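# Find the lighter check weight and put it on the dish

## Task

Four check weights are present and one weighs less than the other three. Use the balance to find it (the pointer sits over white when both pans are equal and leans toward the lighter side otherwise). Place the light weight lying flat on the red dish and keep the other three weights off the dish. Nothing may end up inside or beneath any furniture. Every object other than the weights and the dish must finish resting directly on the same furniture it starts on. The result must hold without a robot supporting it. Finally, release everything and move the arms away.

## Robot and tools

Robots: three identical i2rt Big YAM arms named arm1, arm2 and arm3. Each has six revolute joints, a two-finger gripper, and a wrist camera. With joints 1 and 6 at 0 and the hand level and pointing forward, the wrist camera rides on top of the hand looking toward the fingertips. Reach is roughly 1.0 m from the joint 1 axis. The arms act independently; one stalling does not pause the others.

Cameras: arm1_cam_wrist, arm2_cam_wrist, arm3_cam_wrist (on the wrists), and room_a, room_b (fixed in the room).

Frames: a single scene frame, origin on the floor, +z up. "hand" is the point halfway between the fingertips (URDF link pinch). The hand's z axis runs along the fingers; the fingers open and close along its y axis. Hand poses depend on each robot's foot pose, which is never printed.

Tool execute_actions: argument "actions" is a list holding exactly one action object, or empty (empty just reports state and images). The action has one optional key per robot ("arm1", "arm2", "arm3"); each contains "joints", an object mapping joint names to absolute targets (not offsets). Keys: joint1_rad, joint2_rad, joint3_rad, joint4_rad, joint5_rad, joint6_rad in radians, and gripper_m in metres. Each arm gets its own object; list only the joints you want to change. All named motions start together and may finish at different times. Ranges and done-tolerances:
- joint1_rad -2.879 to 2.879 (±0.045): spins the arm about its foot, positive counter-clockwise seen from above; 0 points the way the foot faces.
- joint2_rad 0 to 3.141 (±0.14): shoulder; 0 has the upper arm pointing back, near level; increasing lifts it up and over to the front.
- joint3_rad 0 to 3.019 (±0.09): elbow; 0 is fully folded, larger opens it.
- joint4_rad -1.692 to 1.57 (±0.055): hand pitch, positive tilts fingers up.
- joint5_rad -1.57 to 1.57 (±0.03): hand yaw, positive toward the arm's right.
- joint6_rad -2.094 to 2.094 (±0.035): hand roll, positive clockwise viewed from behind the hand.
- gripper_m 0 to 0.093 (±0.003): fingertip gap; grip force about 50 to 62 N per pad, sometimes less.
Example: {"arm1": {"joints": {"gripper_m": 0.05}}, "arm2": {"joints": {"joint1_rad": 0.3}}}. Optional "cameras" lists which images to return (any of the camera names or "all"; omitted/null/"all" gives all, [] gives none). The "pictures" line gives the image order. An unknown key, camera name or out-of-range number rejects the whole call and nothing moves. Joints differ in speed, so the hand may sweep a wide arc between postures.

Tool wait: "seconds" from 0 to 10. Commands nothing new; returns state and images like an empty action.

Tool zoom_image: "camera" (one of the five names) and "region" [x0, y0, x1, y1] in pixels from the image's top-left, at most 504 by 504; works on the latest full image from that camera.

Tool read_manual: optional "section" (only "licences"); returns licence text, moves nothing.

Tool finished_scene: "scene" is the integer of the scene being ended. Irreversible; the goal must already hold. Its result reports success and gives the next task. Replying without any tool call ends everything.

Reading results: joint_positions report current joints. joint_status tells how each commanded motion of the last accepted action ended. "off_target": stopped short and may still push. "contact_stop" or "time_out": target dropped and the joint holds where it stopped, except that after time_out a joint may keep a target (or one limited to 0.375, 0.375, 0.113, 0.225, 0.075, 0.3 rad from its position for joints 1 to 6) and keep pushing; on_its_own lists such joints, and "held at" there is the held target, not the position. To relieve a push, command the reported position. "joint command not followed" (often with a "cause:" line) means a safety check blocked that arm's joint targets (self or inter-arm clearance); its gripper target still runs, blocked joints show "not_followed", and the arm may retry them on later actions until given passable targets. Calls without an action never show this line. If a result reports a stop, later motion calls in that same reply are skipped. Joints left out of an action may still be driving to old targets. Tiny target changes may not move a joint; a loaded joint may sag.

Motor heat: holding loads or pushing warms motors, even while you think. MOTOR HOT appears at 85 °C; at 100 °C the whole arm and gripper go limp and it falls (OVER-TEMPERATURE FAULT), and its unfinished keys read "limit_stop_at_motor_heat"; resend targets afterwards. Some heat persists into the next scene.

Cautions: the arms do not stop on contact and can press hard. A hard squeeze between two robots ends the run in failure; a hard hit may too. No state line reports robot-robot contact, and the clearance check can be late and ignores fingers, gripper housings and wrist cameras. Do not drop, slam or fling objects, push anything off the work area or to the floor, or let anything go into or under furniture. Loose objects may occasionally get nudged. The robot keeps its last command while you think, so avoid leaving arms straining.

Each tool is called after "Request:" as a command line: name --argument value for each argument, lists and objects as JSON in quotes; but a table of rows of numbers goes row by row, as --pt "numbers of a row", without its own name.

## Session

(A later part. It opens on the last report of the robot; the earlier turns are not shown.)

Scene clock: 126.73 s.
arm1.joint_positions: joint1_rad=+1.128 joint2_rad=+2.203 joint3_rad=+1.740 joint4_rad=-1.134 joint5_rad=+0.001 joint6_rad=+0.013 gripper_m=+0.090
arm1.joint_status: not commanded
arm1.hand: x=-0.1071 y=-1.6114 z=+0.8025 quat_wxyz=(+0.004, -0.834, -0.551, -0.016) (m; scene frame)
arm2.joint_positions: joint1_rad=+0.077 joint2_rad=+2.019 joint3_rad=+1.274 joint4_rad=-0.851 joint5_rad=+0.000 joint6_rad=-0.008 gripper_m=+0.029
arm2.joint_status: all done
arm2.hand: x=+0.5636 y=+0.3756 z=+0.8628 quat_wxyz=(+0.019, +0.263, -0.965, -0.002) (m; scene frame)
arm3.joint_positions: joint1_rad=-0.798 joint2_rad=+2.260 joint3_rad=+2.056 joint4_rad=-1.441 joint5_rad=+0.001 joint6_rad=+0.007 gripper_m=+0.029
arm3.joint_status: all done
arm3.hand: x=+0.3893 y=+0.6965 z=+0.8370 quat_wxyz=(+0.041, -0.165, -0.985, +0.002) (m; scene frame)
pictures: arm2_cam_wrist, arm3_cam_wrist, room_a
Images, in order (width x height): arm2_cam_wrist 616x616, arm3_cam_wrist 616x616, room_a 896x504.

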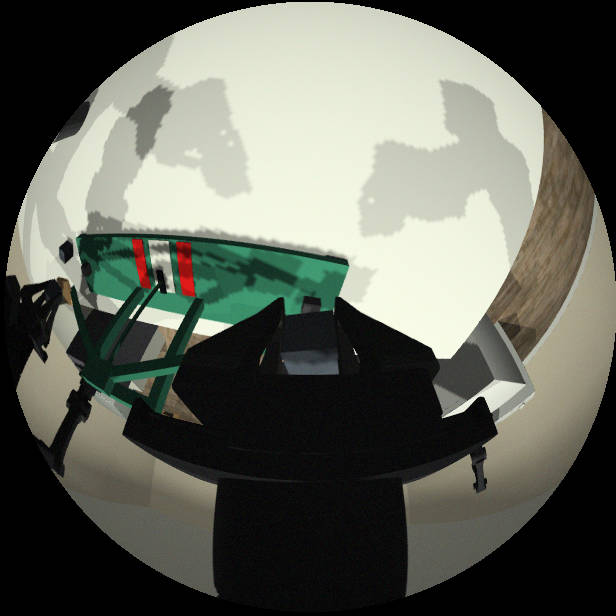

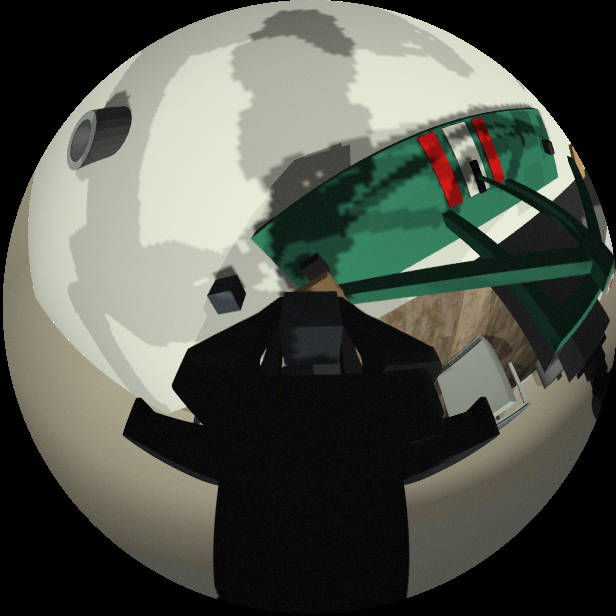

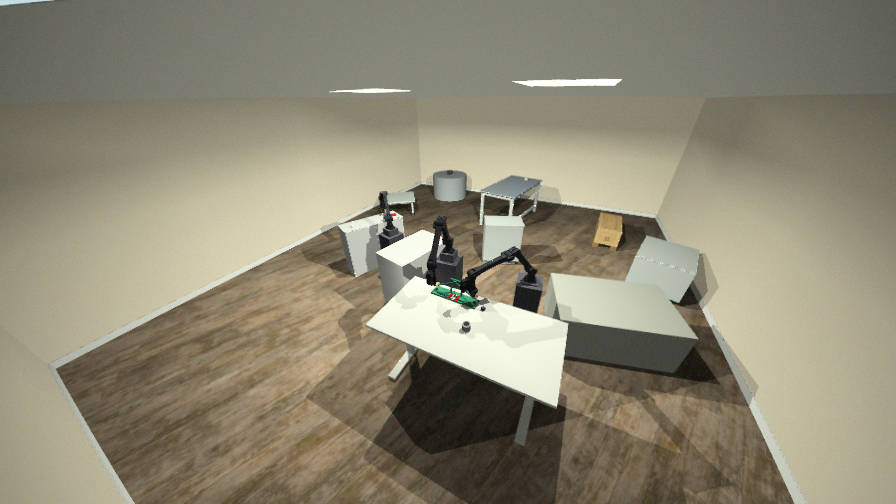

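Release both.

Request:
execute_actions --actions '[{"arm3":{"joints":{"gripper_m":0.06}},"arm2":{"joints":{"gripper_m":0.06}}}]' --cameras '["arm2_cam_wrist","arm3_cam_wrist"]'

Request:
wait --seconds 3

Scene clock: 133.10 s.
arm1.joint_positions: joint1_rad=+1.128 joint2_rad=+2.203 joint3_rad=+1.740 joint4_rad=-1.134 joint5_rad=+0.001 joint6_rad=+0.013 gripper_m=+0.090
arm1.joint_status: not commanded
arm1.hand: x=-0.1071 y=-1.6114 z=+0.8025 quat_wxyz=(+0.004, -0.834, -0.551, -0.016) (m; scene frame)
arm2.joint_positions: joint1_rad=+0.077 joint2_rad=+2.019 joint3_rad=+1.275 joint4_rad=-0.851 joint5_rad=+0.000 joint6_rad=-0.007 gripper_m=+0.060
arm2.joint_status: all done
arm2.hand: x=+0.5641 y=+0.3759 z=+0.8631 quat_wxyz=(+0.019, +0.263, -0.965, -0.002) (m; scene frame)
arm3.joint_positions: joint1_rad=-0.798 joint2_rad=+2.260 joint3_rad=+2.066 joint4_rad=-1.441 joint5_rad=+0.001 joint6_rad=+0.007 gripper_m=+0.060
arm3.joint_status: all done
arm3.hand: x=+0.3924 y=+0.6955 z=+0.8406 quat_wxyz=(+0.036, -0.165, -0.986, +0.003) (m; scene frame)
pictures: arm2_cam_wrist, arm3_cam_wrist
Images, in order (width x height): arm2_cam_wrist 616x616, arm3_cam_wrist 616x616.

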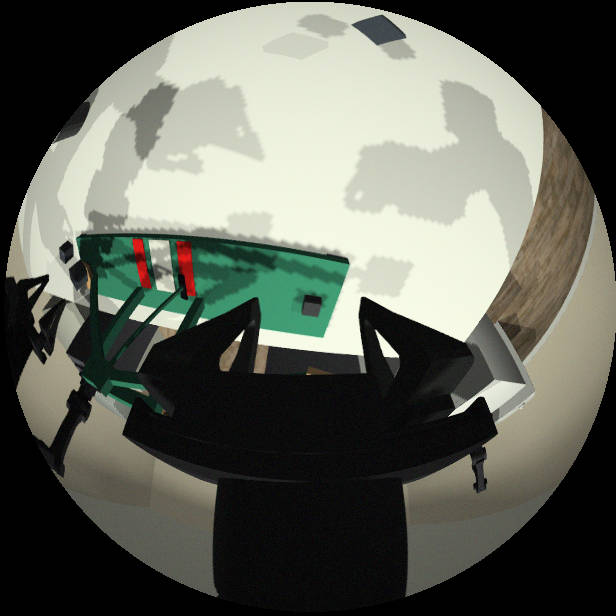

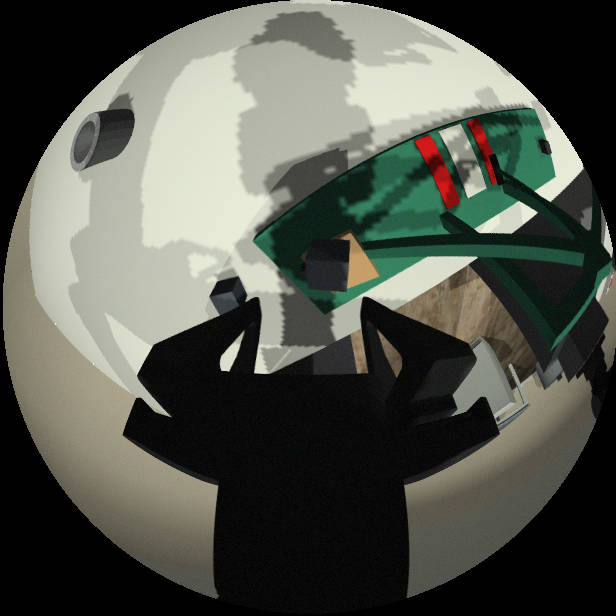

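Scene clock: 136.10 s.
arm1.joint_positions: joint1_rad=+1.128 joint2_rad=+2.203 joint3_rad=+1.740 joint4_rad=-1.134 joint5_rad=+0.001 joint6_rad=+0.013 gripper_m=+0.090
arm1.joint_status: not commanded
arm1.hand: x=-0.1071 y=-1.6114 z=+0.8025 quat_wxyz=(+0.004, -0.834, -0.551, -0.016) (m; scene frame)
arm2.joint_positions: joint1_rad=+0.077 joint2_rad=+2.019 joint3_rad=+1.275 joint4_rad=-0.851 joint5_rad=+0.000 joint6_rad=-0.007 gripper_m=+0.060
arm2.joint_status: all done
arm2.hand: x=+0.5641 y=+0.3759 z=+0.8631 quat_wxyz=(+0.019, +0.263, -0.965, -0.002) (m; scene frame)
arm3.joint_positions: joint1_rad=-0.798 joint2_rad=+2.260 joint3_rad=+2.066 joint4_rad=-1.441 joint5_rad=+0.001 joint6_rad=+0.007 gripper_m=+0.060
arm3.joint_status: all done
arm3.hand: x=+0.3924 y=+0.6955 z=+0.8406 quat_wxyz=(+0.036, -0.165, -0.986, +0.003) (m; scene frame)
wait: 3.00 s; at rest by 0.27 s
pictures: arm1_cam_wrist, arm2_cam_wrist, arm3_cam_wrist, room_a, room_b
Images, in order (width x height): arm1_cam_wrist 616x616, arm2_cam_wrist 616x616, arm3_cam_wrist 616x616, room_a 896x504, room_b 896x504.

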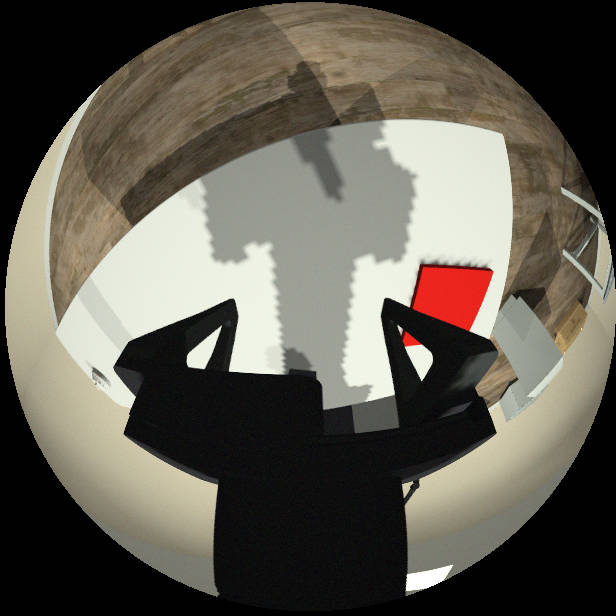

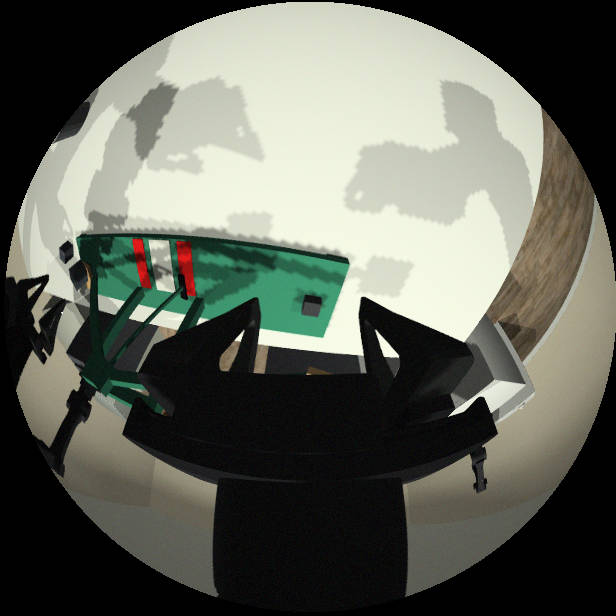

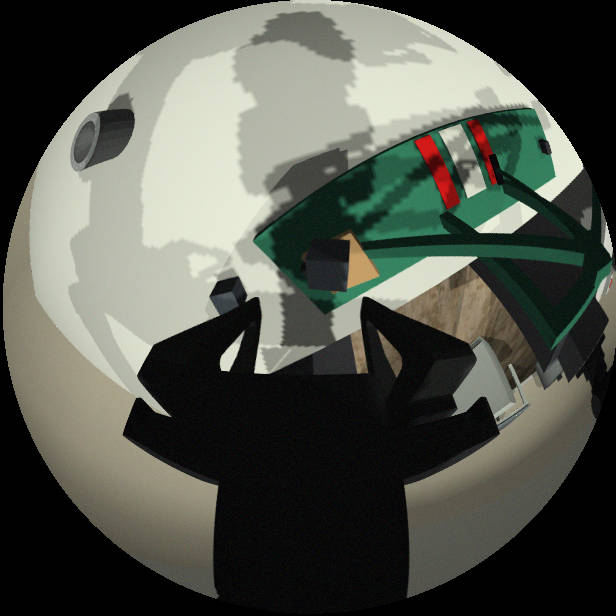

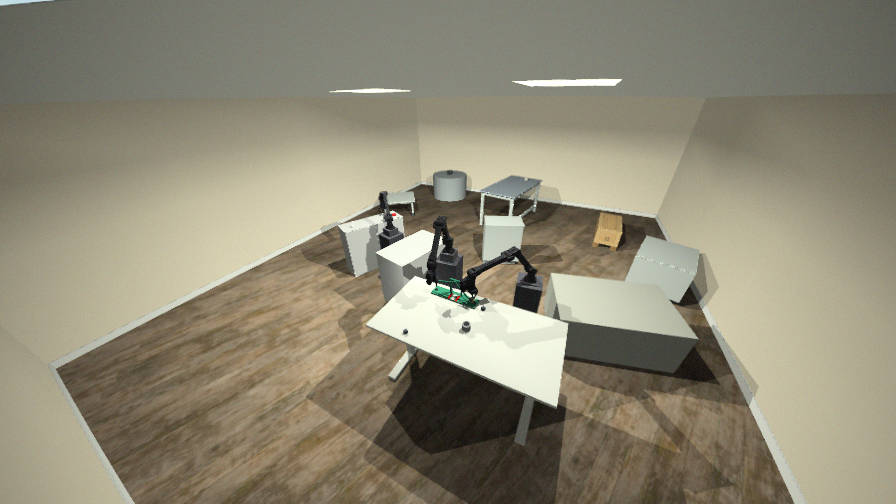

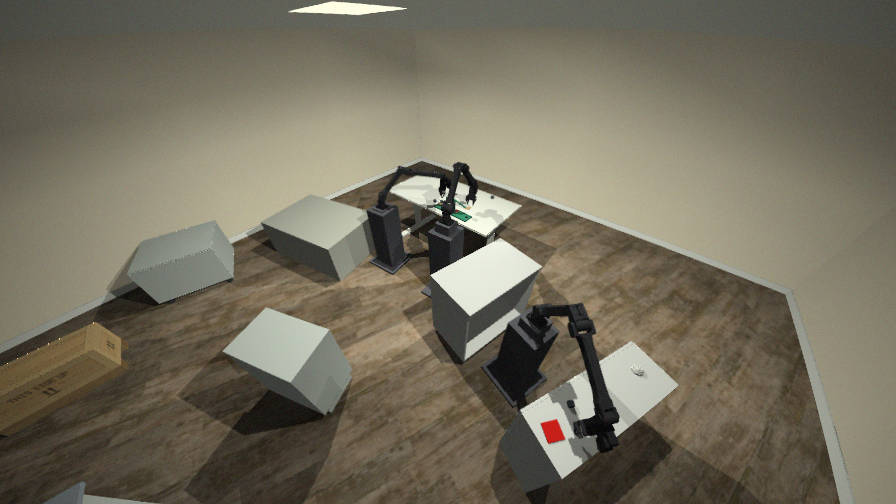

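Request:
execute_actions --actions '[{"arm3":{"joints":{"joint1_rad":0.3,"joint2_rad":1.3,"joint3_rad":1.5,"joint4_rad":-1.57,"gripper_m":0.09}},"arm2":{"joints":{"joint2_rad":1.8,"joint3_rad":1.4,"joint4_rad":-1.17,"gripper_m":0.09}}}]' --cameras '[]'

Request:
execute_actions --actions '[{"arm2":{"joints":{"joint1_rad":0.72,"joint2_rad":2.35,"joint3_rad":2.0,"joint4_rad":-1.22}}}]' --cameras '["arm2_cam_wrist","room_a"]'

Scene clock: 142.90 s.
arm1.joint_positions: joint1_rad=+1.128 joint2_rad=+2.203 joint3_rad=+1.740 joint4_rad=-1.134 joint5_rad=+0.001 joint6_rad=+0.013 gripper_m=+0.090
arm1.joint_status: not commanded
arm1.hand: x=-0.1071 y=-1.6114 z=+0.8025 quat_wxyz=(+0.004, -0.834, -0.551, -0.016) (m; scene frame)
arm2.joint_positions: joint1_rad=+0.077 joint2_rad=+1.781 joint3_rad=+1.376 joint4_rad=-1.157 joint5_rad=+0.000 joint6_rad=-0.007 gripper_m=+0.090
arm2.joint_status: all done
arm2.hand: x=+0.5647 y=+0.3739 z=+1.0153 quat_wxyz=(+0.003, +0.263, -0.965, -0.006) (m; scene frame)
arm3.joint_positions: joint1_rad=+0.299 joint2_rad=+1.294 joint3_rad=+1.509 joint4_rad=-1.555 joint5_rad=-0.003 joint6_rad=+0.004 gripper_m=+0.090
arm3.joint_status: all done
arm3.hand: x=+0.0524 y=+1.2027 z=+1.1327 quat_wxyz=(-0.099, +0.373, -0.922, -0.041) (m; scene frame)
pictures: none
No camera images: the call's "cameras" was empty. Leave "cameras" out to get every camera's image.

Scene clock: 144.97 s.
arm1.joint_positions: joint1_rad=+1.128 joint2_rad=+2.203 joint3_rad=+1.740 joint4_rad=-1.134 joint5_rad=+0.001 joint6_rad=+0.013 gripper_m=+0.090
arm1.joint_status: not commanded
arm1.hand: x=-0.1071 y=-1.6114 z=+0.8025 quat_wxyz=(+0.004, -0.834, -0.551, -0.016) (m; scene frame)
arm2.joint_positions: joint1_rad=+0.714 joint2_rad=+2.348 joint3_rad=+1.949 joint4_rad=-1.212 joint5_rad=-0.001 joint6_rad=-0.006 gripper_m=+0.090
arm2.joint_status: all done
arm2.hand: x=+0.3820 y=+0.7363 z=+0.8892 quat_wxyz=(+0.022, +0.551, -0.834, +0.004) (m; scene frame)
arm3.joint_positions: joint1_rad=+0.299 joint2_rad=+1.294 joint3_rad=+1.509 joint4_rad=-1.555 joint5_rad=-0.003 joint6_rad=+0.004 gripper_m=+0.090
arm3.joint_status: not commanded
arm3.hand: x=+0.0524 y=+1.2027 z=+1.1327 quat_wxyz=(-0.099, +0.373, -0.922, -0.041) (m; scene frame)
pictures: arm2_cam_wrist, room_a
Images, in order (width x height): arm2_cam_wrist 616x616, room_a 896x504.

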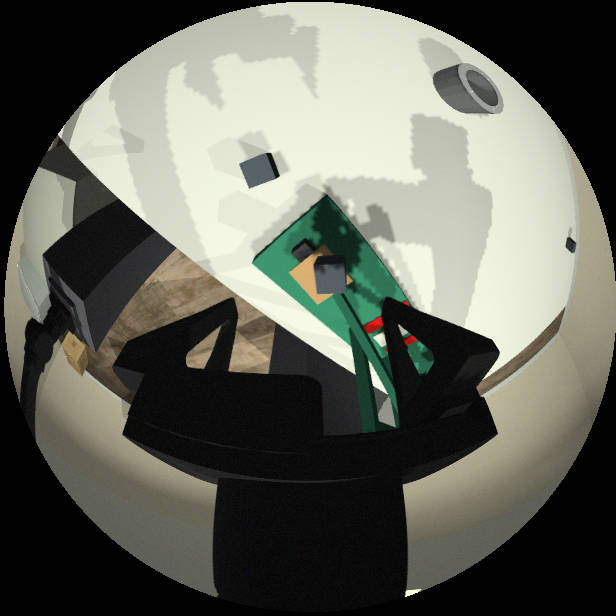

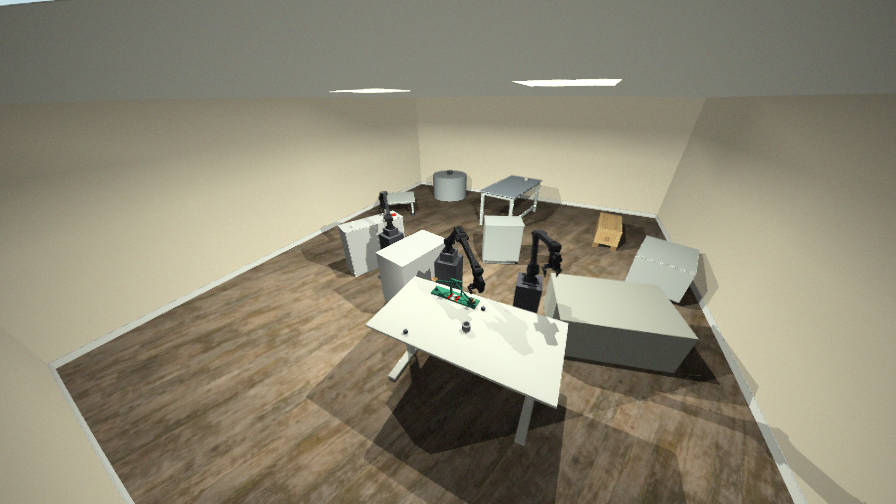

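Request:
execute_actions --actions '[{"arm2":{"joints":{"joint1_rad":0.78,"joint2_rad":2.62,"joint3_rad":2.4,"joint4_rad":-1.35}}}]' --cameras '["arm2_cam_wrist"]'

Scene clock: 147.77 s.
arm1.joint_positions: joint1_rad=+1.128 joint2_rad=+2.203 joint3_rad=+1.740 joint4_rad=-1.134 joint5_rad=+0.001 joint6_rad=+0.013 gripper_m=+0.090
arm1.joint_status: not commanded
arm1.hand: x=-0.1071 y=-1.6114 z=+0.8025 quat_wxyz=(+0.004, -0.834, -0.551, -0.016) (m; scene frame)
arm2.joint_positions: joint1_rad=+0.789 joint2_rad=+2.621 joint3_rad=+2.350 joint4_rad=-1.339 joint5_rad=-0.001 joint6_rad=-0.006 gripper_m=+0.090
arm2.joint_status: all done
arm2.hand: x=+0.3549 y=+0.8161 z=+0.8432 quat_wxyz=(+0.021, +0.582, -0.813, +0.004) (m; scene frame)
arm3.joint_positions: joint1_rad=+0.299 joint2_rad=+1.294 joint3_rad=+1.509 joint4_rad=-1.555 joint5_rad=-0.003 joint6_rad=+0.004 gripper_m=+0.090
arm3.joint_status: not commanded
arm3.hand: x=+0.0524 y=+1.2027 z=+1.1327 quat_wxyz=(-0.099, +0.373, -0.922, -0.041) (m; scene frame)
pictures: arm2_cam_wrist
Images, in order (width x height): arm2_cam_wrist 616x616.

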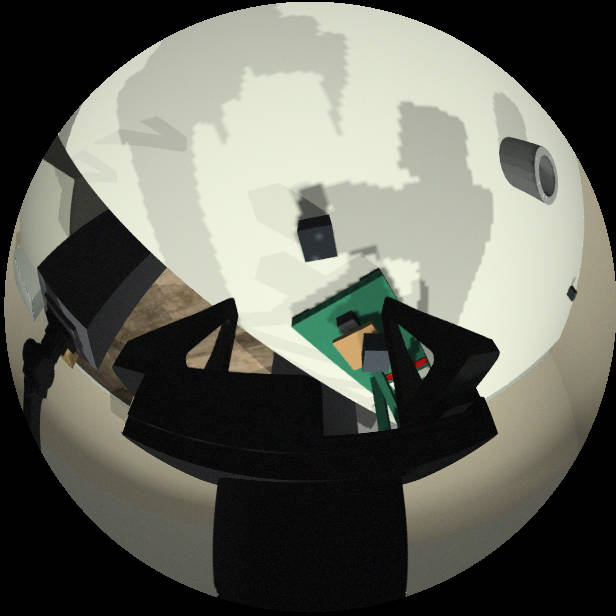

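Request:
execute_actions --actions '[{"arm2":{"joints":{"joint2_rad":2.85,"joint3_rad":2.65,"joint4_rad":-1.37,"joint6_rad":-0.15}}}]' --cameras '["arm2_cam_wrist"]'

Scene clock: 150.77 s.
arm1.joint_positions: joint1_rad=+1.128 joint2_rad=+2.203 joint3_rad=+1.740 joint4_rad=-1.134 joint5_rad=+0.001 joint6_rad=+0.013 gripper_m=+0.090
arm1.joint_status: not commanded
arm1.hand: x=-0.1071 y=-1.6114 z=+0.8025 quat_wxyz=(+0.004, -0.834, -0.551, -0.016) (m; scene frame)
arm2.joint_positions: joint1_rad=+0.789 joint2_rad=+2.847 joint3_rad=+2.595 joint4_rad=-1.360 joint5_rad=-0.001 joint6_rad=-0.142 gripper_m=+0.090
arm2.joint_status: all done
arm2.hand: x=+0.3606 y=+0.8364 z=+0.7658 quat_wxyz=(+0.022, +0.636, -0.771, +0.003) (m; scene frame)
arm3.joint_positions: joint1_rad=+0.299 joint2_rad=+1.294 joint3_rad=+1.509 joint4_rad=-1.555 joint5_rad=-0.003 joint6_rad=+0.004 gripper_m=+0.090
arm3.joint_status: not commanded
arm3.hand: x=+0.0524 y=+1.2027 z=+1.1327 quat_wxyz=(-0.099, +0.373, -0.922, -0.041) (m; scene frame)
pictures: arm2_cam_wrist
Images, in order (width x height): arm2_cam_wrist 616x616.

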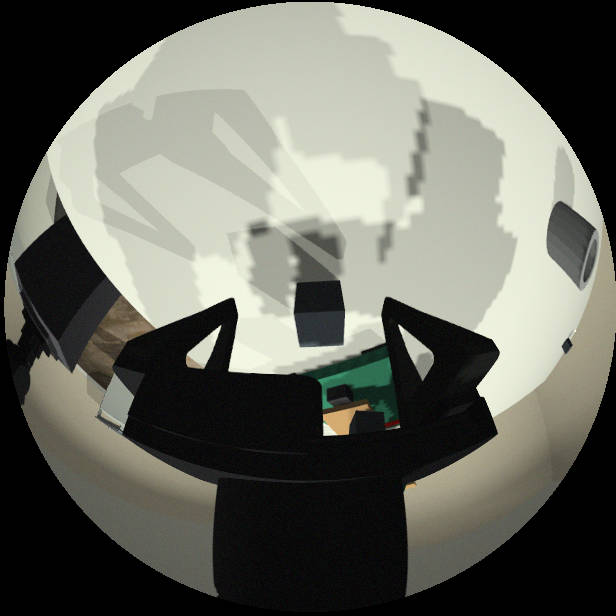

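Request:
execute_actions --actions '[{"arm2":{"joints":{"joint2_rad":2.91,"joint3_rad":2.67,"joint4_rad":-1.33}}}]' --cameras '[]'

Request:
execute_actions --actions '[{"arm2":{"joints":{"gripper_m":0}}}]' --cameras '["arm2_cam_wrist"]'

Scene clock: 152.83 s.
arm1.joint_positions: joint1_rad=+1.128 joint2_rad=+2.203 joint3_rad=+1.740 joint4_rad=-1.134 joint5_rad=+0.001 joint6_rad=+0.013 gripper_m=+0.090
arm1.joint_status: not commanded
arm1.hand: x=-0.1071 y=-1.6114 z=+0.8025 quat_wxyz=(+0.004, -0.834, -0.551, -0.016) (m; scene frame)
arm2.joint_positions: joint1_rad=+0.789 joint2_rad=+2.882 joint3_rad=+2.619 joint4_rad=-1.342 joint5_rad=-0.001 joint6_rad=-0.142 gripper_m=+0.090
arm2.joint_status: all done
arm2.hand: x=+0.3609 y=+0.8383 z=+0.7479 quat_wxyz=(+0.019, +0.636, -0.771, +0.001) (m; scene frame)
arm3.joint_positions: joint1_rad=+0.299 joint2_rad=+1.294 joint3_rad=+1.509 joint4_rad=-1.555 joint5_rad=-0.003 joint6_rad=+0.004 gripper_m=+0.090
arm3.joint_status: not commanded
arm3.hand: x=+0.0524 y=+1.2027 z=+1.1327 quat_wxyz=(-0.099, +0.373, -0.922, -0.041) (m; scene frame)
pictures: none
No camera images: the call's "cameras" was empty. Leave "cameras" out to get every camera's image.

Scene clock: 153.53 s.
arm1.joint_positions: joint1_rad=+1.128 joint2_rad=+2.203 joint3_rad=+1.740 joint4_rad=-1.134 joint5_rad=+0.001 joint6_rad=+0.013 gripper_m=+0.090
arm1.joint_status: not commanded
arm1.hand: x=-0.1071 y=-1.6114 z=+0.8025 quat_wxyz=(+0.004, -0.834, -0.551, -0.016) (m; scene frame)
arm2.joint_positions: joint1_rad=+0.789 joint2_rad=+2.882 joint3_rad=+2.619 joint4_rad=-1.341 joint5_rad=-0.001 joint6_rad=-0.143 gripper_m=+0.028
arm2.joint_status: gripper_m off_target (ended at +0.028, target +0.000)
arm2.hand: x=+0.3610 y=+0.8384 z=+0.7479 quat_wxyz=(+0.019, +0.637, -0.771, +0.001) (m; scene frame)
arm3.joint_positions: joint1_rad=+0.299 joint2_rad=+1.294 joint3_rad=+1.509 joint4_rad=-1.555 joint5_rad=-0.003 joint6_rad=+0.004 gripper_m=+0.090
arm3.joint_status: not commanded
arm3.hand: x=+0.0524 y=+1.2027 z=+1.1327 quat_wxyz=(-0.099, +0.373, -0.922, -0.041) (m; scene frame)
pictures: arm2_cam_wrist
Images, in order (width x height): arm2_cam_wrist 616x616.

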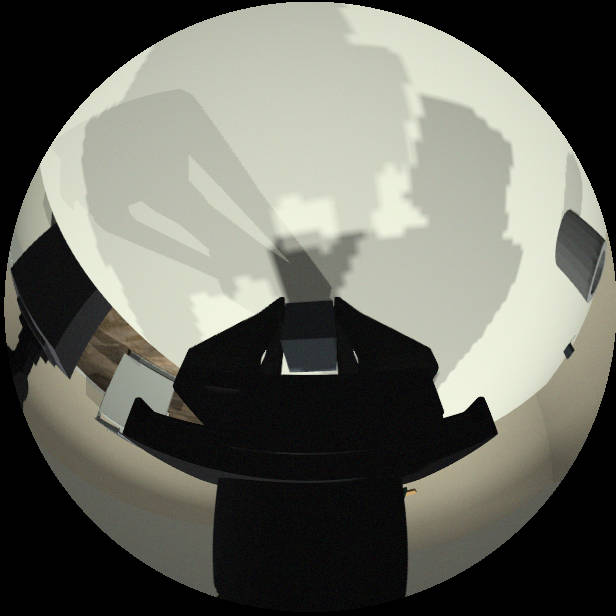

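Request:
execute_actions --actions '[{"arm2":{"joints":{"joint2_rad":1.9,"joint3_rad":1.6,"joint4_rad":-1.27,"joint6_rad":0}}}]' --cameras '[]'

Request:
execute_actions --actions '[{"arm2":{"joints":{"joint1_rad":0.07,"joint2_rad":1.82,"joint3_rad":1.3,"joint4_rad":-1.03}}}]' --cameras '["arm2_cam_wrist"]'

Scene clock: 156.73 s.
arm1.joint_positions: joint1_rad=+1.128 joint2_rad=+2.203 joint3_rad=+1.740 joint4_rad=-1.134 joint5_rad=+0.001 joint6_rad=+0.013 gripper_m=+0.090
arm1.joint_status: not commanded
arm1.hand: x=-0.1071 y=-1.6114 z=+0.8025 quat_wxyz=(+0.004, -0.834, -0.551, -0.016) (m; scene frame)
arm2.joint_positions: joint1_rad=+0.789 joint2_rad=+1.895 joint3_rad=+1.605 joint4_rad=-1.270 joint5_rad=-0.001 joint6_rad=-0.008 gripper_m=+0.028
arm2.joint_status: all done
arm2.hand: x=+0.3035 y=+0.6571 z=+1.0438 quat_wxyz=(+0.000, +0.583, -0.812, -0.011) (m; scene frame)
arm3.joint_positions: joint1_rad=+0.299 joint2_rad=+1.294 joint3_rad=+1.509 joint4_rad=-1.555 joint5_rad=-0.003 joint6_rad=+0.004 gripper_m=+0.090
arm3.joint_status: not commanded
arm3.hand: x=+0.0524 y=+1.2027 z=+1.1327 quat_wxyz=(-0.099, +0.373, -0.922, -0.041) (m; scene frame)
pictures: none
No camera images: the call's "cameras" was empty. Leave "cameras" out to get every camera's image.

Scene clock: 158.27 s.
arm1.joint_positions: joint1_rad=+1.128 joint2_rad=+2.203 joint3_rad=+1.740 joint4_rad=-1.134 joint5_rad=+0.001 joint6_rad=+0.013 gripper_m=+0.090
arm1.joint_status: not commanded
arm1.hand: x=-0.1071 y=-1.6114 z=+0.8025 quat_wxyz=(+0.004, -0.834, -0.551, -0.016) (m; scene frame)
arm2.joint_positions: joint1_rad=+0.064 joint2_rad=+1.819 joint3_rad=+1.310 joint4_rad=-1.040 joint5_rad=+0.002 joint6_rad=-0.006 gripper_m=+0.028
arm2.joint_status: all done
arm2.hand: x=+0.5669 y=+0.3677 z=+0.9741 quat_wxyz=(-0.004, +0.256, -0.967, -0.007) (m; scene frame)
arm3.joint_positions: joint1_rad=+0.299 joint2_rad=+1.294 joint3_rad=+1.509 joint4_rad=-1.555 joint5_rad=-0.003 joint6_rad=+0.004 gripper_m=+0.090
arm3.joint_status: not commanded
arm3.hand: x=+0.0524 y=+1.2027 z=+1.1327 quat_wxyz=(-0.099, +0.373, -0.922, -0.041) (m; scene frame)
pictures: arm2_cam_wrist
Images, in order (width x height): arm2_cam_wrist 616x616.

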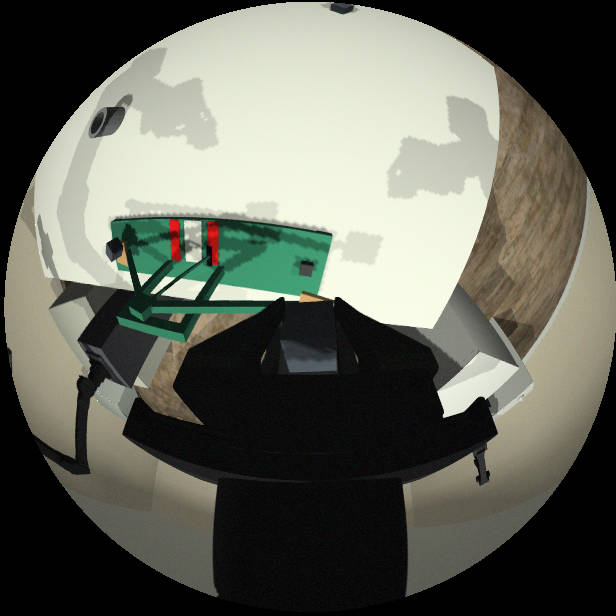

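Request:
execute_actions --actions '[{"arm2":{"joints":{"joint2_rad":1.95,"joint3_rad":1.27,"joint4_rad":-0.9}}}]' --cameras '["arm2_cam_wrist"]'

Request:
execute_actions --actions '[{"arm2":{"joints":{"joint2_rad":2.02,"joint3_rad":1.25,"joint4_rad":-0.82}}}]' --cameras '["arm2_cam_wrist"]'

Scene clock: 160.33 s.
arm1.joint_positions: joint1_rad=+1.128 joint2_rad=+2.203 joint3_rad=+1.740 joint4_rad=-1.134 joint5_rad=+0.001 joint6_rad=+0.013 gripper_m=+0.090
arm1.joint_status: not commanded
arm1.hand: x=-0.1071 y=-1.6114 z=+0.8025 quat_wxyz=(+0.004, -0.834, -0.551, -0.016) (m; scene frame)
arm2.joint_positions: joint1_rad=+0.064 joint2_rad=+1.957 joint3_rad=+1.270 joint4_rad=-0.911 joint5_rad=+0.002 joint6_rad=-0.006 gripper_m=+0.028
arm2.joint_status: all done
arm2.hand: x=+0.5628 y=+0.3666 z=+0.8931 quat_wxyz=(+0.019, +0.256, -0.966, -0.001) (m; scene frame)
arm3.joint_positions: joint1_rad=+0.299 joint2_rad=+1.294 joint3_rad=+1.509 joint4_rad=-1.555 joint5_rad=-0.003 joint6_rad=+0.004 gripper_m=+0.090
arm3.joint_status: not commanded
arm3.hand: x=+0.0524 y=+1.2027 z=+1.1327 quat_wxyz=(-0.099, +0.373, -0.922, -0.041) (m; scene frame)
pictures: arm2_cam_wrist
Images, in order (width x height): arm2_cam_wrist 616x616.

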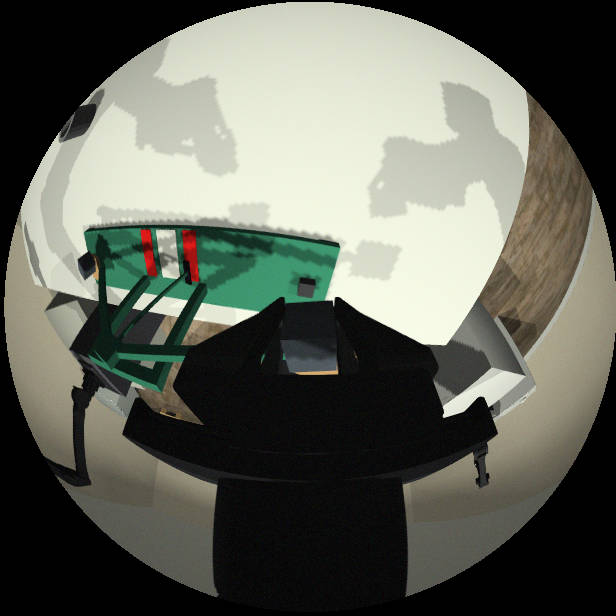

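Scene clock: 161.23 s.
arm1.joint_positions: joint1_rad=+1.128 joint2_rad=+2.203 joint3_rad=+1.740 joint4_rad=-1.134 joint5_rad=+0.001 joint6_rad=+0.013 gripper_m=+0.090
arm1.joint_status: not commanded
arm1.hand: x=-0.1071 y=-1.6114 z=+0.8025 quat_wxyz=(+0.004, -0.834, -0.551, -0.016) (m; scene frame)
arm2.joint_positions: joint1_rad=+0.064 joint2_rad=+2.010 joint3_rad=+1.257 joint4_rad=-0.832 joint5_rad=+0.002 joint6_rad=-0.006 gripper_m=+0.028
arm2.joint_status: all done
arm2.hand: x=+0.5650 y=+0.3683 z=+0.8622 quat_wxyz=(+0.014, +0.256, -0.966, -0.002) (m; scene frame)
arm3.joint_positions: joint1_rad=+0.299 joint2_rad=+1.294 joint3_rad=+1.509 joint4_rad=-1.555 joint5_rad=-0.003 joint6_rad=+0.004 gripper_m=+0.090
arm3.joint_status: not commanded
arm3.hand: x=+0.0524 y=+1.2027 z=+1.1327 quat_wxyz=(-0.099, +0.373, -0.922, -0.041) (m; scene frame)
pictures: arm2_cam_wrist
Images, in order (width x height): arm2_cam_wrist 616x616.

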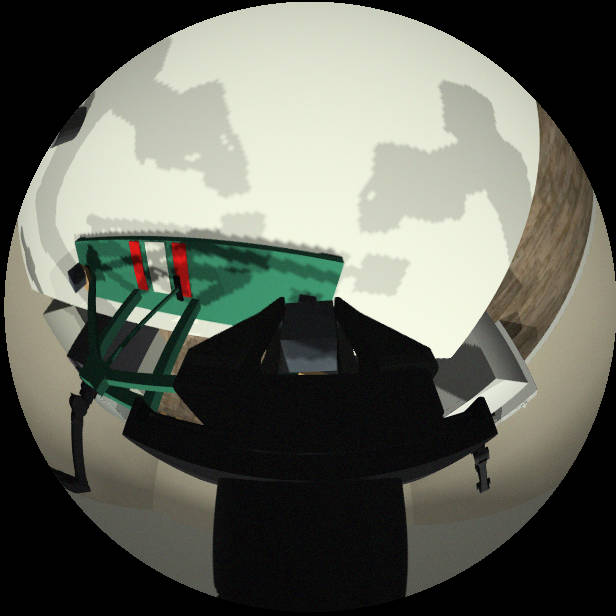

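Request:
execute_actions --actions '[{"arm2":{"joints":{"joint2_rad":1.8,"joint3_rad":1.17,"joint4_rad":-0.95}}}]' --cameras '["arm2_cam_wrist"]'

Request:
execute_actions --actions '[{"arm2":{"joints":{"joint2_rad":1.95,"joint3_rad":1.13,"joint4_rad":-0.77}}}]' --cameras '["arm2_cam_wrist"]'

Scene clock: 163.57 s.
arm1.joint_positions: joint1_rad=+1.128 joint2_rad=+2.203 joint3_rad=+1.740 joint4_rad=-1.134 joint5_rad=+0.001 joint6_rad=+0.013 gripper_m=+0.090
arm1.joint_status: not commanded
arm1.hand: x=-0.1071 y=-1.6114 z=+0.8025 quat_wxyz=(+0.004, -0.834, -0.551, -0.016) (m; scene frame)
arm2.joint_positions: joint1_rad=+0.064 joint2_rad=+1.783 joint3_rad=+1.178 joint4_rad=-0.937 joint5_rad=+0.002 joint6_rad=-0.004 gripper_m=+0.028
arm2.joint_status: all done
arm2.hand: x=+0.5398 y=+0.3530 z=+0.9487 quat_wxyz=(-0.007, +0.255, -0.967, -0.008) (m; scene frame)
arm3.joint_positions: joint1_rad=+0.299 joint2_rad=+1.294 joint3_rad=+1.509 joint4_rad=-1.555 joint5_rad=-0.003 joint6_rad=+0.004 gripper_m=+0.090
arm3.joint_status: not commanded
arm3.hand: x=+0.0524 y=+1.2027 z=+1.1327 quat_wxyz=(-0.099, +0.373, -0.922, -0.041) (m; scene frame)
pictures: arm2_cam_wrist
Images, in order (width x height): arm2_cam_wrist 616x616.

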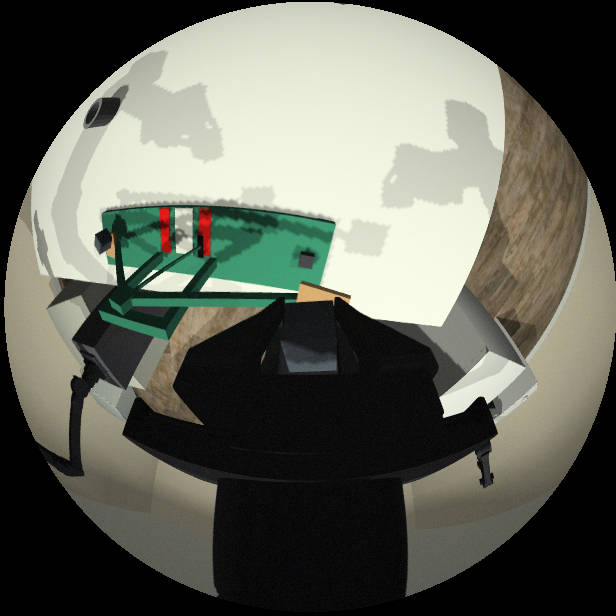

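Scene clock: 164.83 s.
arm1.joint_positions: joint1_rad=+1.128 joint2_rad=+2.203 joint3_rad=+1.740 joint4_rad=-1.134 joint5_rad=+0.001 joint6_rad=+0.013 gripper_m=+0.090
arm1.joint_status: not commanded
arm1.hand: x=-0.1071 y=-1.6114 z=+0.8025 quat_wxyz=(+0.004, -0.834, -0.551, -0.016) (m; scene frame)
arm2.joint_positions: joint1_rad=+0.065 joint2_rad=+1.948 joint3_rad=+1.135 joint4_rad=-0.779 joint5_rad=+0.003 joint6_rad=-0.004 gripper_m=+0.028
arm2.joint_status: all done
arm2.hand: x=+0.5321 y=+0.3501 z=+0.8599 quat_wxyz=(+0.016, +0.256, -0.967, -0.001) (m; scene frame)
arm3.joint_positions: joint1_rad=+0.299 joint2_rad=+1.294 joint3_rad=+1.509 joint4_rad=-1.555 joint5_rad=-0.003 joint6_rad=+0.004 gripper_m=+0.090
arm3.joint_status: not commanded
arm3.hand: x=+0.0524 y=+1.2027 z=+1.1327 quat_wxyz=(-0.099, +0.373, -0.922, -0.041) (m; scene frame)
pictures: arm2_cam_wrist
Images, in order (width x height): arm2_cam_wrist 616x616.

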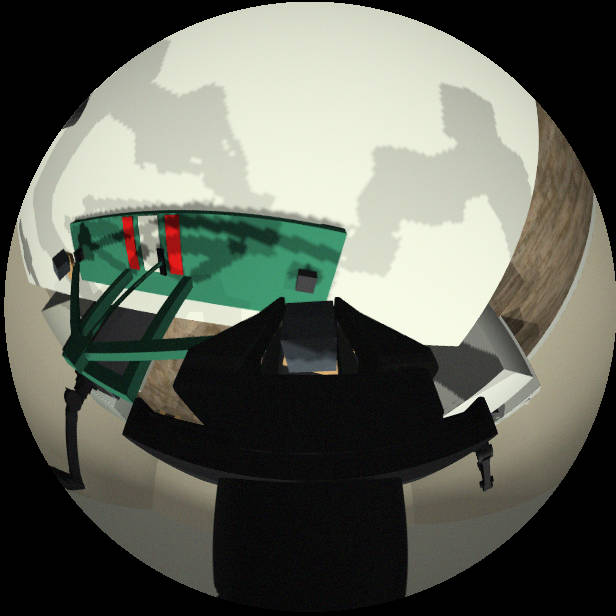

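Pointer near white now. Release.

Request:
execute_actions --actions '[{"arm2":{"joints":{"gripper_m":0.05}}}]' --cameras '[]'

Request:
wait --seconds 4

Request:
zoom_image --camera "room_a" --region '[380, 240, 540, 350]'

Scene clock: 166.70 s.
arm1.joint_positions: joint1_rad=+1.128 joint2_rad=+2.203 joint3_rad=+1.740 joint4_rad=-1.134 joint5_rad=+0.001 joint6_rad=+0.013 gripper_m=+0.090
arm1.joint_status: not commanded
arm1.hand: x=-0.1071 y=-1.6114 z=+0.8025 quat_wxyz=(+0.004, -0.834, -0.551, -0.016) (m; scene frame)
arm2.joint_positions: joint1_rad=+0.065 joint2_rad=+1.948 joint3_rad=+1.135 joint4_rad=-0.779 joint5_rad=+0.003 joint6_rad=-0.004 gripper_m=+0.050
arm2.joint_status: all done
arm2.hand: x=+0.5321 y=+0.3502 z=+0.8599 quat_wxyz=(+0.017, +0.256, -0.967, -0.001) (m; scene frame)
arm3.joint_positions: joint1_rad=+0.299 joint2_rad=+1.294 joint3_rad=+1.509 joint4_rad=-1.555 joint5_rad=-0.003 joint6_rad=+0.004 gripper_m=+0.090
arm3.joint_status: not commanded
arm3.hand: x=+0.0524 y=+1.2027 z=+1.1327 quat_wxyz=(-0.099, +0.373, -0.922, -0.041) (m; scene frame)
pictures: none
No camera images: the call's "cameras" was empty. Leave "cameras" out to get every camera's image.

Scene clock: 170.70 s.
arm1.joint_positions: joint1_rad=+1.128 joint2_rad=+2.203 joint3_rad=+1.740 joint4_rad=-1.134 joint5_rad=+0.001 joint6_rad=+0.013 gripper_m=+0.090
arm1.joint_status: not commanded
arm1.hand: x=-0.1071 y=-1.6114 z=+0.8025 quat_wxyz=(+0.004, -0.834, -0.551, -0.016) (m; scene frame)
arm2.joint_positions: joint1_rad=+0.065 joint2_rad=+1.948 joint3_rad=+1.135 joint4_rad=-0.779 joint5_rad=+0.003 joint6_rad=-0.004 gripper_m=+0.050
arm2.joint_status: all done
arm2.hand: x=+0.5321 y=+0.3502 z=+0.8599 quat_wxyz=(+0.017, +0.256, -0.967, -0.001) (m; scene frame)
arm3.joint_positions: joint1_rad=+0.299 joint2_rad=+1.294 joint3_rad=+1.509 joint4_rad=-1.555 joint5_rad=-0.003 joint6_rad=+0.004 gripper_m=+0.090
arm3.joint_status: not commanded
arm3.hand: x=+0.0524 y=+1.2027 z=+1.1327 quat_wxyz=(-0.099, +0.373, -0.922, -0.041) (m; scene frame)
wait: 4.00 s; at rest by 0.27 s
pictures: arm1_cam_wrist, arm2_cam_wrist, arm3_cam_wrist, room_a, room_b
Images, in order (width x height): arm1_cam_wrist 616x616, arm2_cam_wrist 616x616, arm3_cam_wrist 616x616, room_a 896x504, room_b 896x504.

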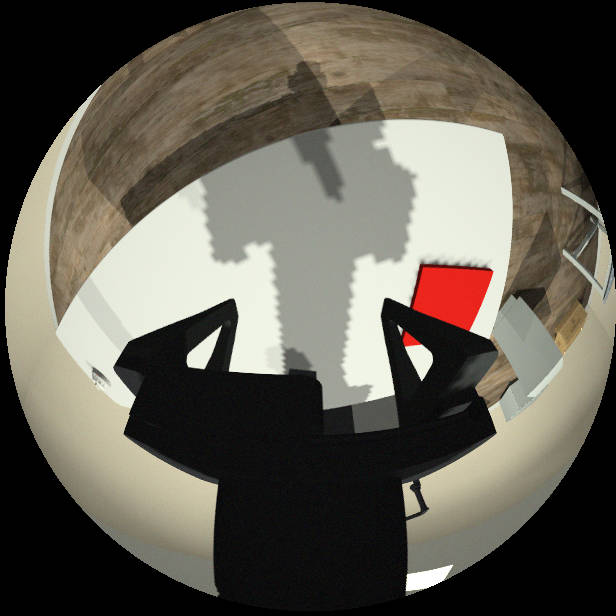

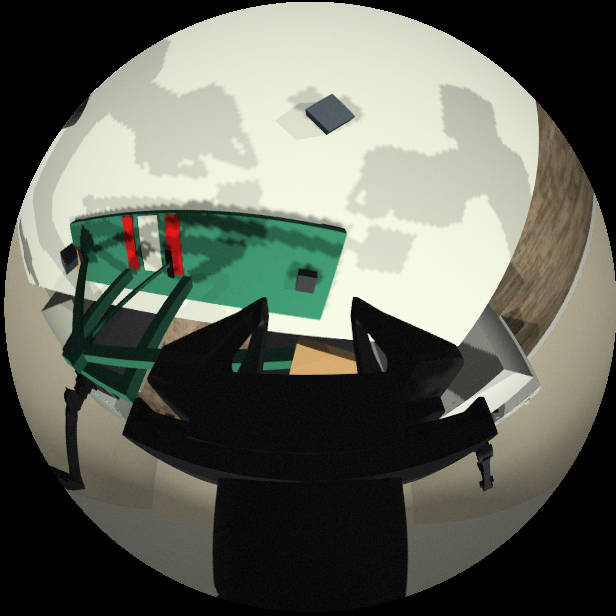

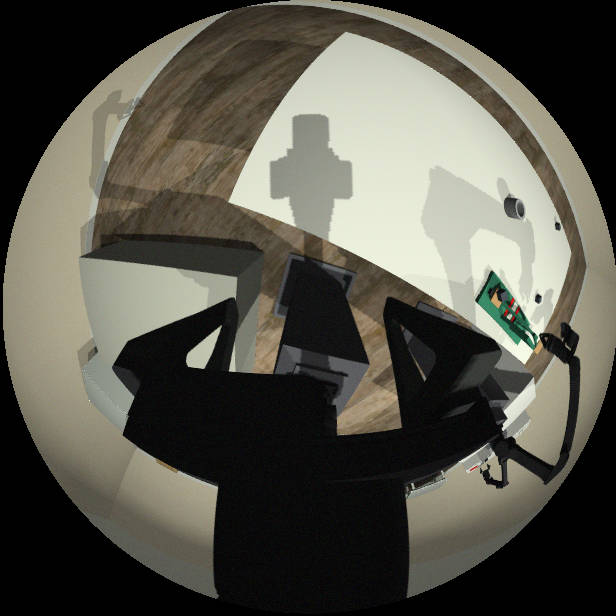

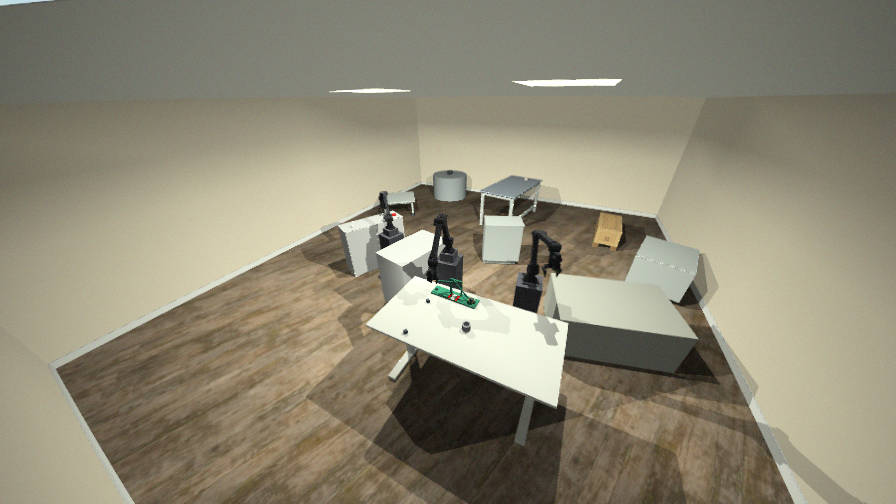

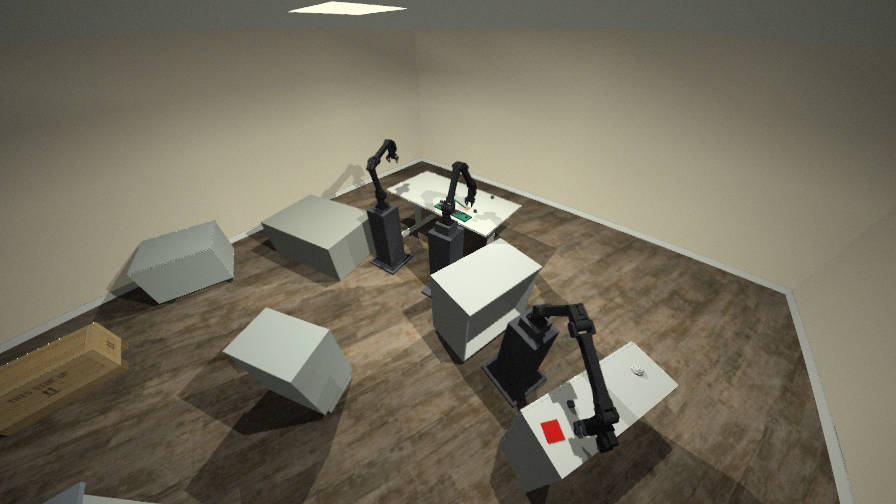

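Region (380, 240, 540, 350) of room_a's 896x504 image, scaled by 3.150, with more detail than that image has; it fills the top 346 rows of this view, and the rest is white.

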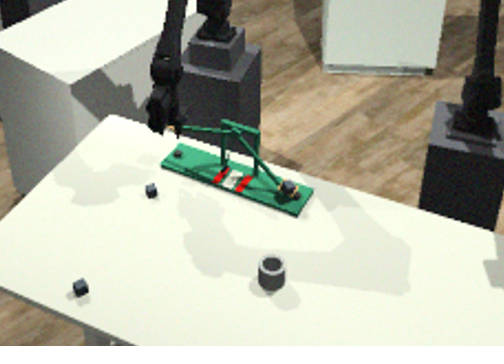

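Request:
execute_actions --actions '[{"arm2":{"joints":{"joint2_rad":1.85,"joint3_rad":1.4,"joint4_rad":-1.12,"gripper_m":0.09}}}]' --cameras '[]'

Request:
execute_actions --actions '[{"arm2":{"joints":{"joint1_rad":0.02,"joint2_rad":2.42,"joint3_rad":1.9,"joint4_rad":-1.05,"joint6_rad":0.5}}}]' --cameras '["arm2_cam_wrist"]'

Scene clock: 176.97 s.
arm1.joint_positions: joint1_rad=+1.128 joint2_rad=+2.203 joint3_rad=+1.740 joint4_rad=-1.134 joint5_rad=+0.001 joint6_rad=+0.013 gripper_m=+0.090
arm1.joint_status: not commanded
arm1.hand: x=-0.1071 y=-1.6114 z=+0.8025 quat_wxyz=(+0.004, -0.834, -0.551, -0.016) (m; scene frame)
arm2.joint_positions: joint1_rad=+0.065 joint2_rad=+1.831 joint3_rad=+1.378 joint4_rad=-1.107 joint5_rad=+0.003 joint6_rad=-0.004 gripper_m=+0.090
arm2.joint_status: all done
arm2.hand: x=+0.5770 y=+0.3735 z=+0.9909 quat_wxyz=(+0.001, +0.256, -0.967, -0.005) (m; scene frame)
arm3.joint_positions: joint1_rad=+0.299 joint2_rad=+1.294 joint3_rad=+1.509 joint4_rad=-1.555 joint5_rad=-0.003 joint6_rad=+0.004 gripper_m=+0.090
arm3.joint_status: not commanded
arm3.hand: x=+0.0524 y=+1.2027 z=+1.1327 quat_wxyz=(-0.099, +0.373, -0.922, -0.041) (m; scene frame)
pictures: none
No camera images: the call's "cameras" was empty. Leave "cameras" out to get every camera's image.

Scene clock: 178.47 s.
arm1.joint_positions: joint1_rad=+1.128 joint2_rad=+2.203 joint3_rad=+1.740 joint4_rad=-1.134 joint5_rad=+0.001 joint6_rad=+0.013 gripper_m=+0.090
arm1.joint_status: not commanded
arm1.hand: x=-0.1071 y=-1.6114 z=+0.8025 quat_wxyz=(+0.004, -0.834, -0.551, -0.016) (m; scene frame)
arm2.joint_positions: joint1_rad=+0.021 joint2_rad=+2.427 joint3_rad=+1.854 joint4_rad=-1.055 joint5_rad=+0.002 joint6_rad=+0.491 gripper_m=+0.090
arm2.joint_status: all done
arm2.hand: x=+0.6994 y=+0.4118 z=+0.7981 quat_wxyz=(+0.033, -0.011, -0.999, +0.011) (m; scene frame)
arm3.joint_positions: joint1_rad=+0.299 joint2_rad=+1.294 joint3_rad=+1.509 joint4_rad=-1.555 joint5_rad=-0.003 joint6_rad=+0.004 gripper_m=+0.090
arm3.joint_status: not commanded
arm3.hand: x=+0.0524 y=+1.2027 z=+1.1327 quat_wxyz=(-0.099, +0.373, -0.922, -0.041) (m; scene frame)
pictures: arm2_cam_wrist
Images, in order (width x height): arm2_cam_wrist 616x616.

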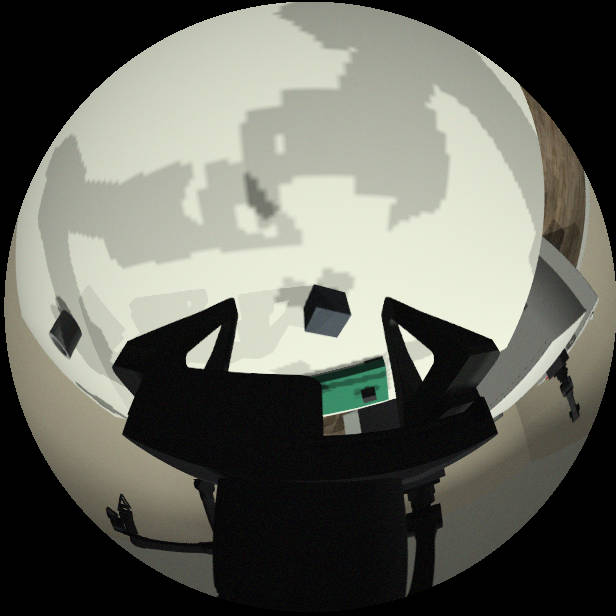

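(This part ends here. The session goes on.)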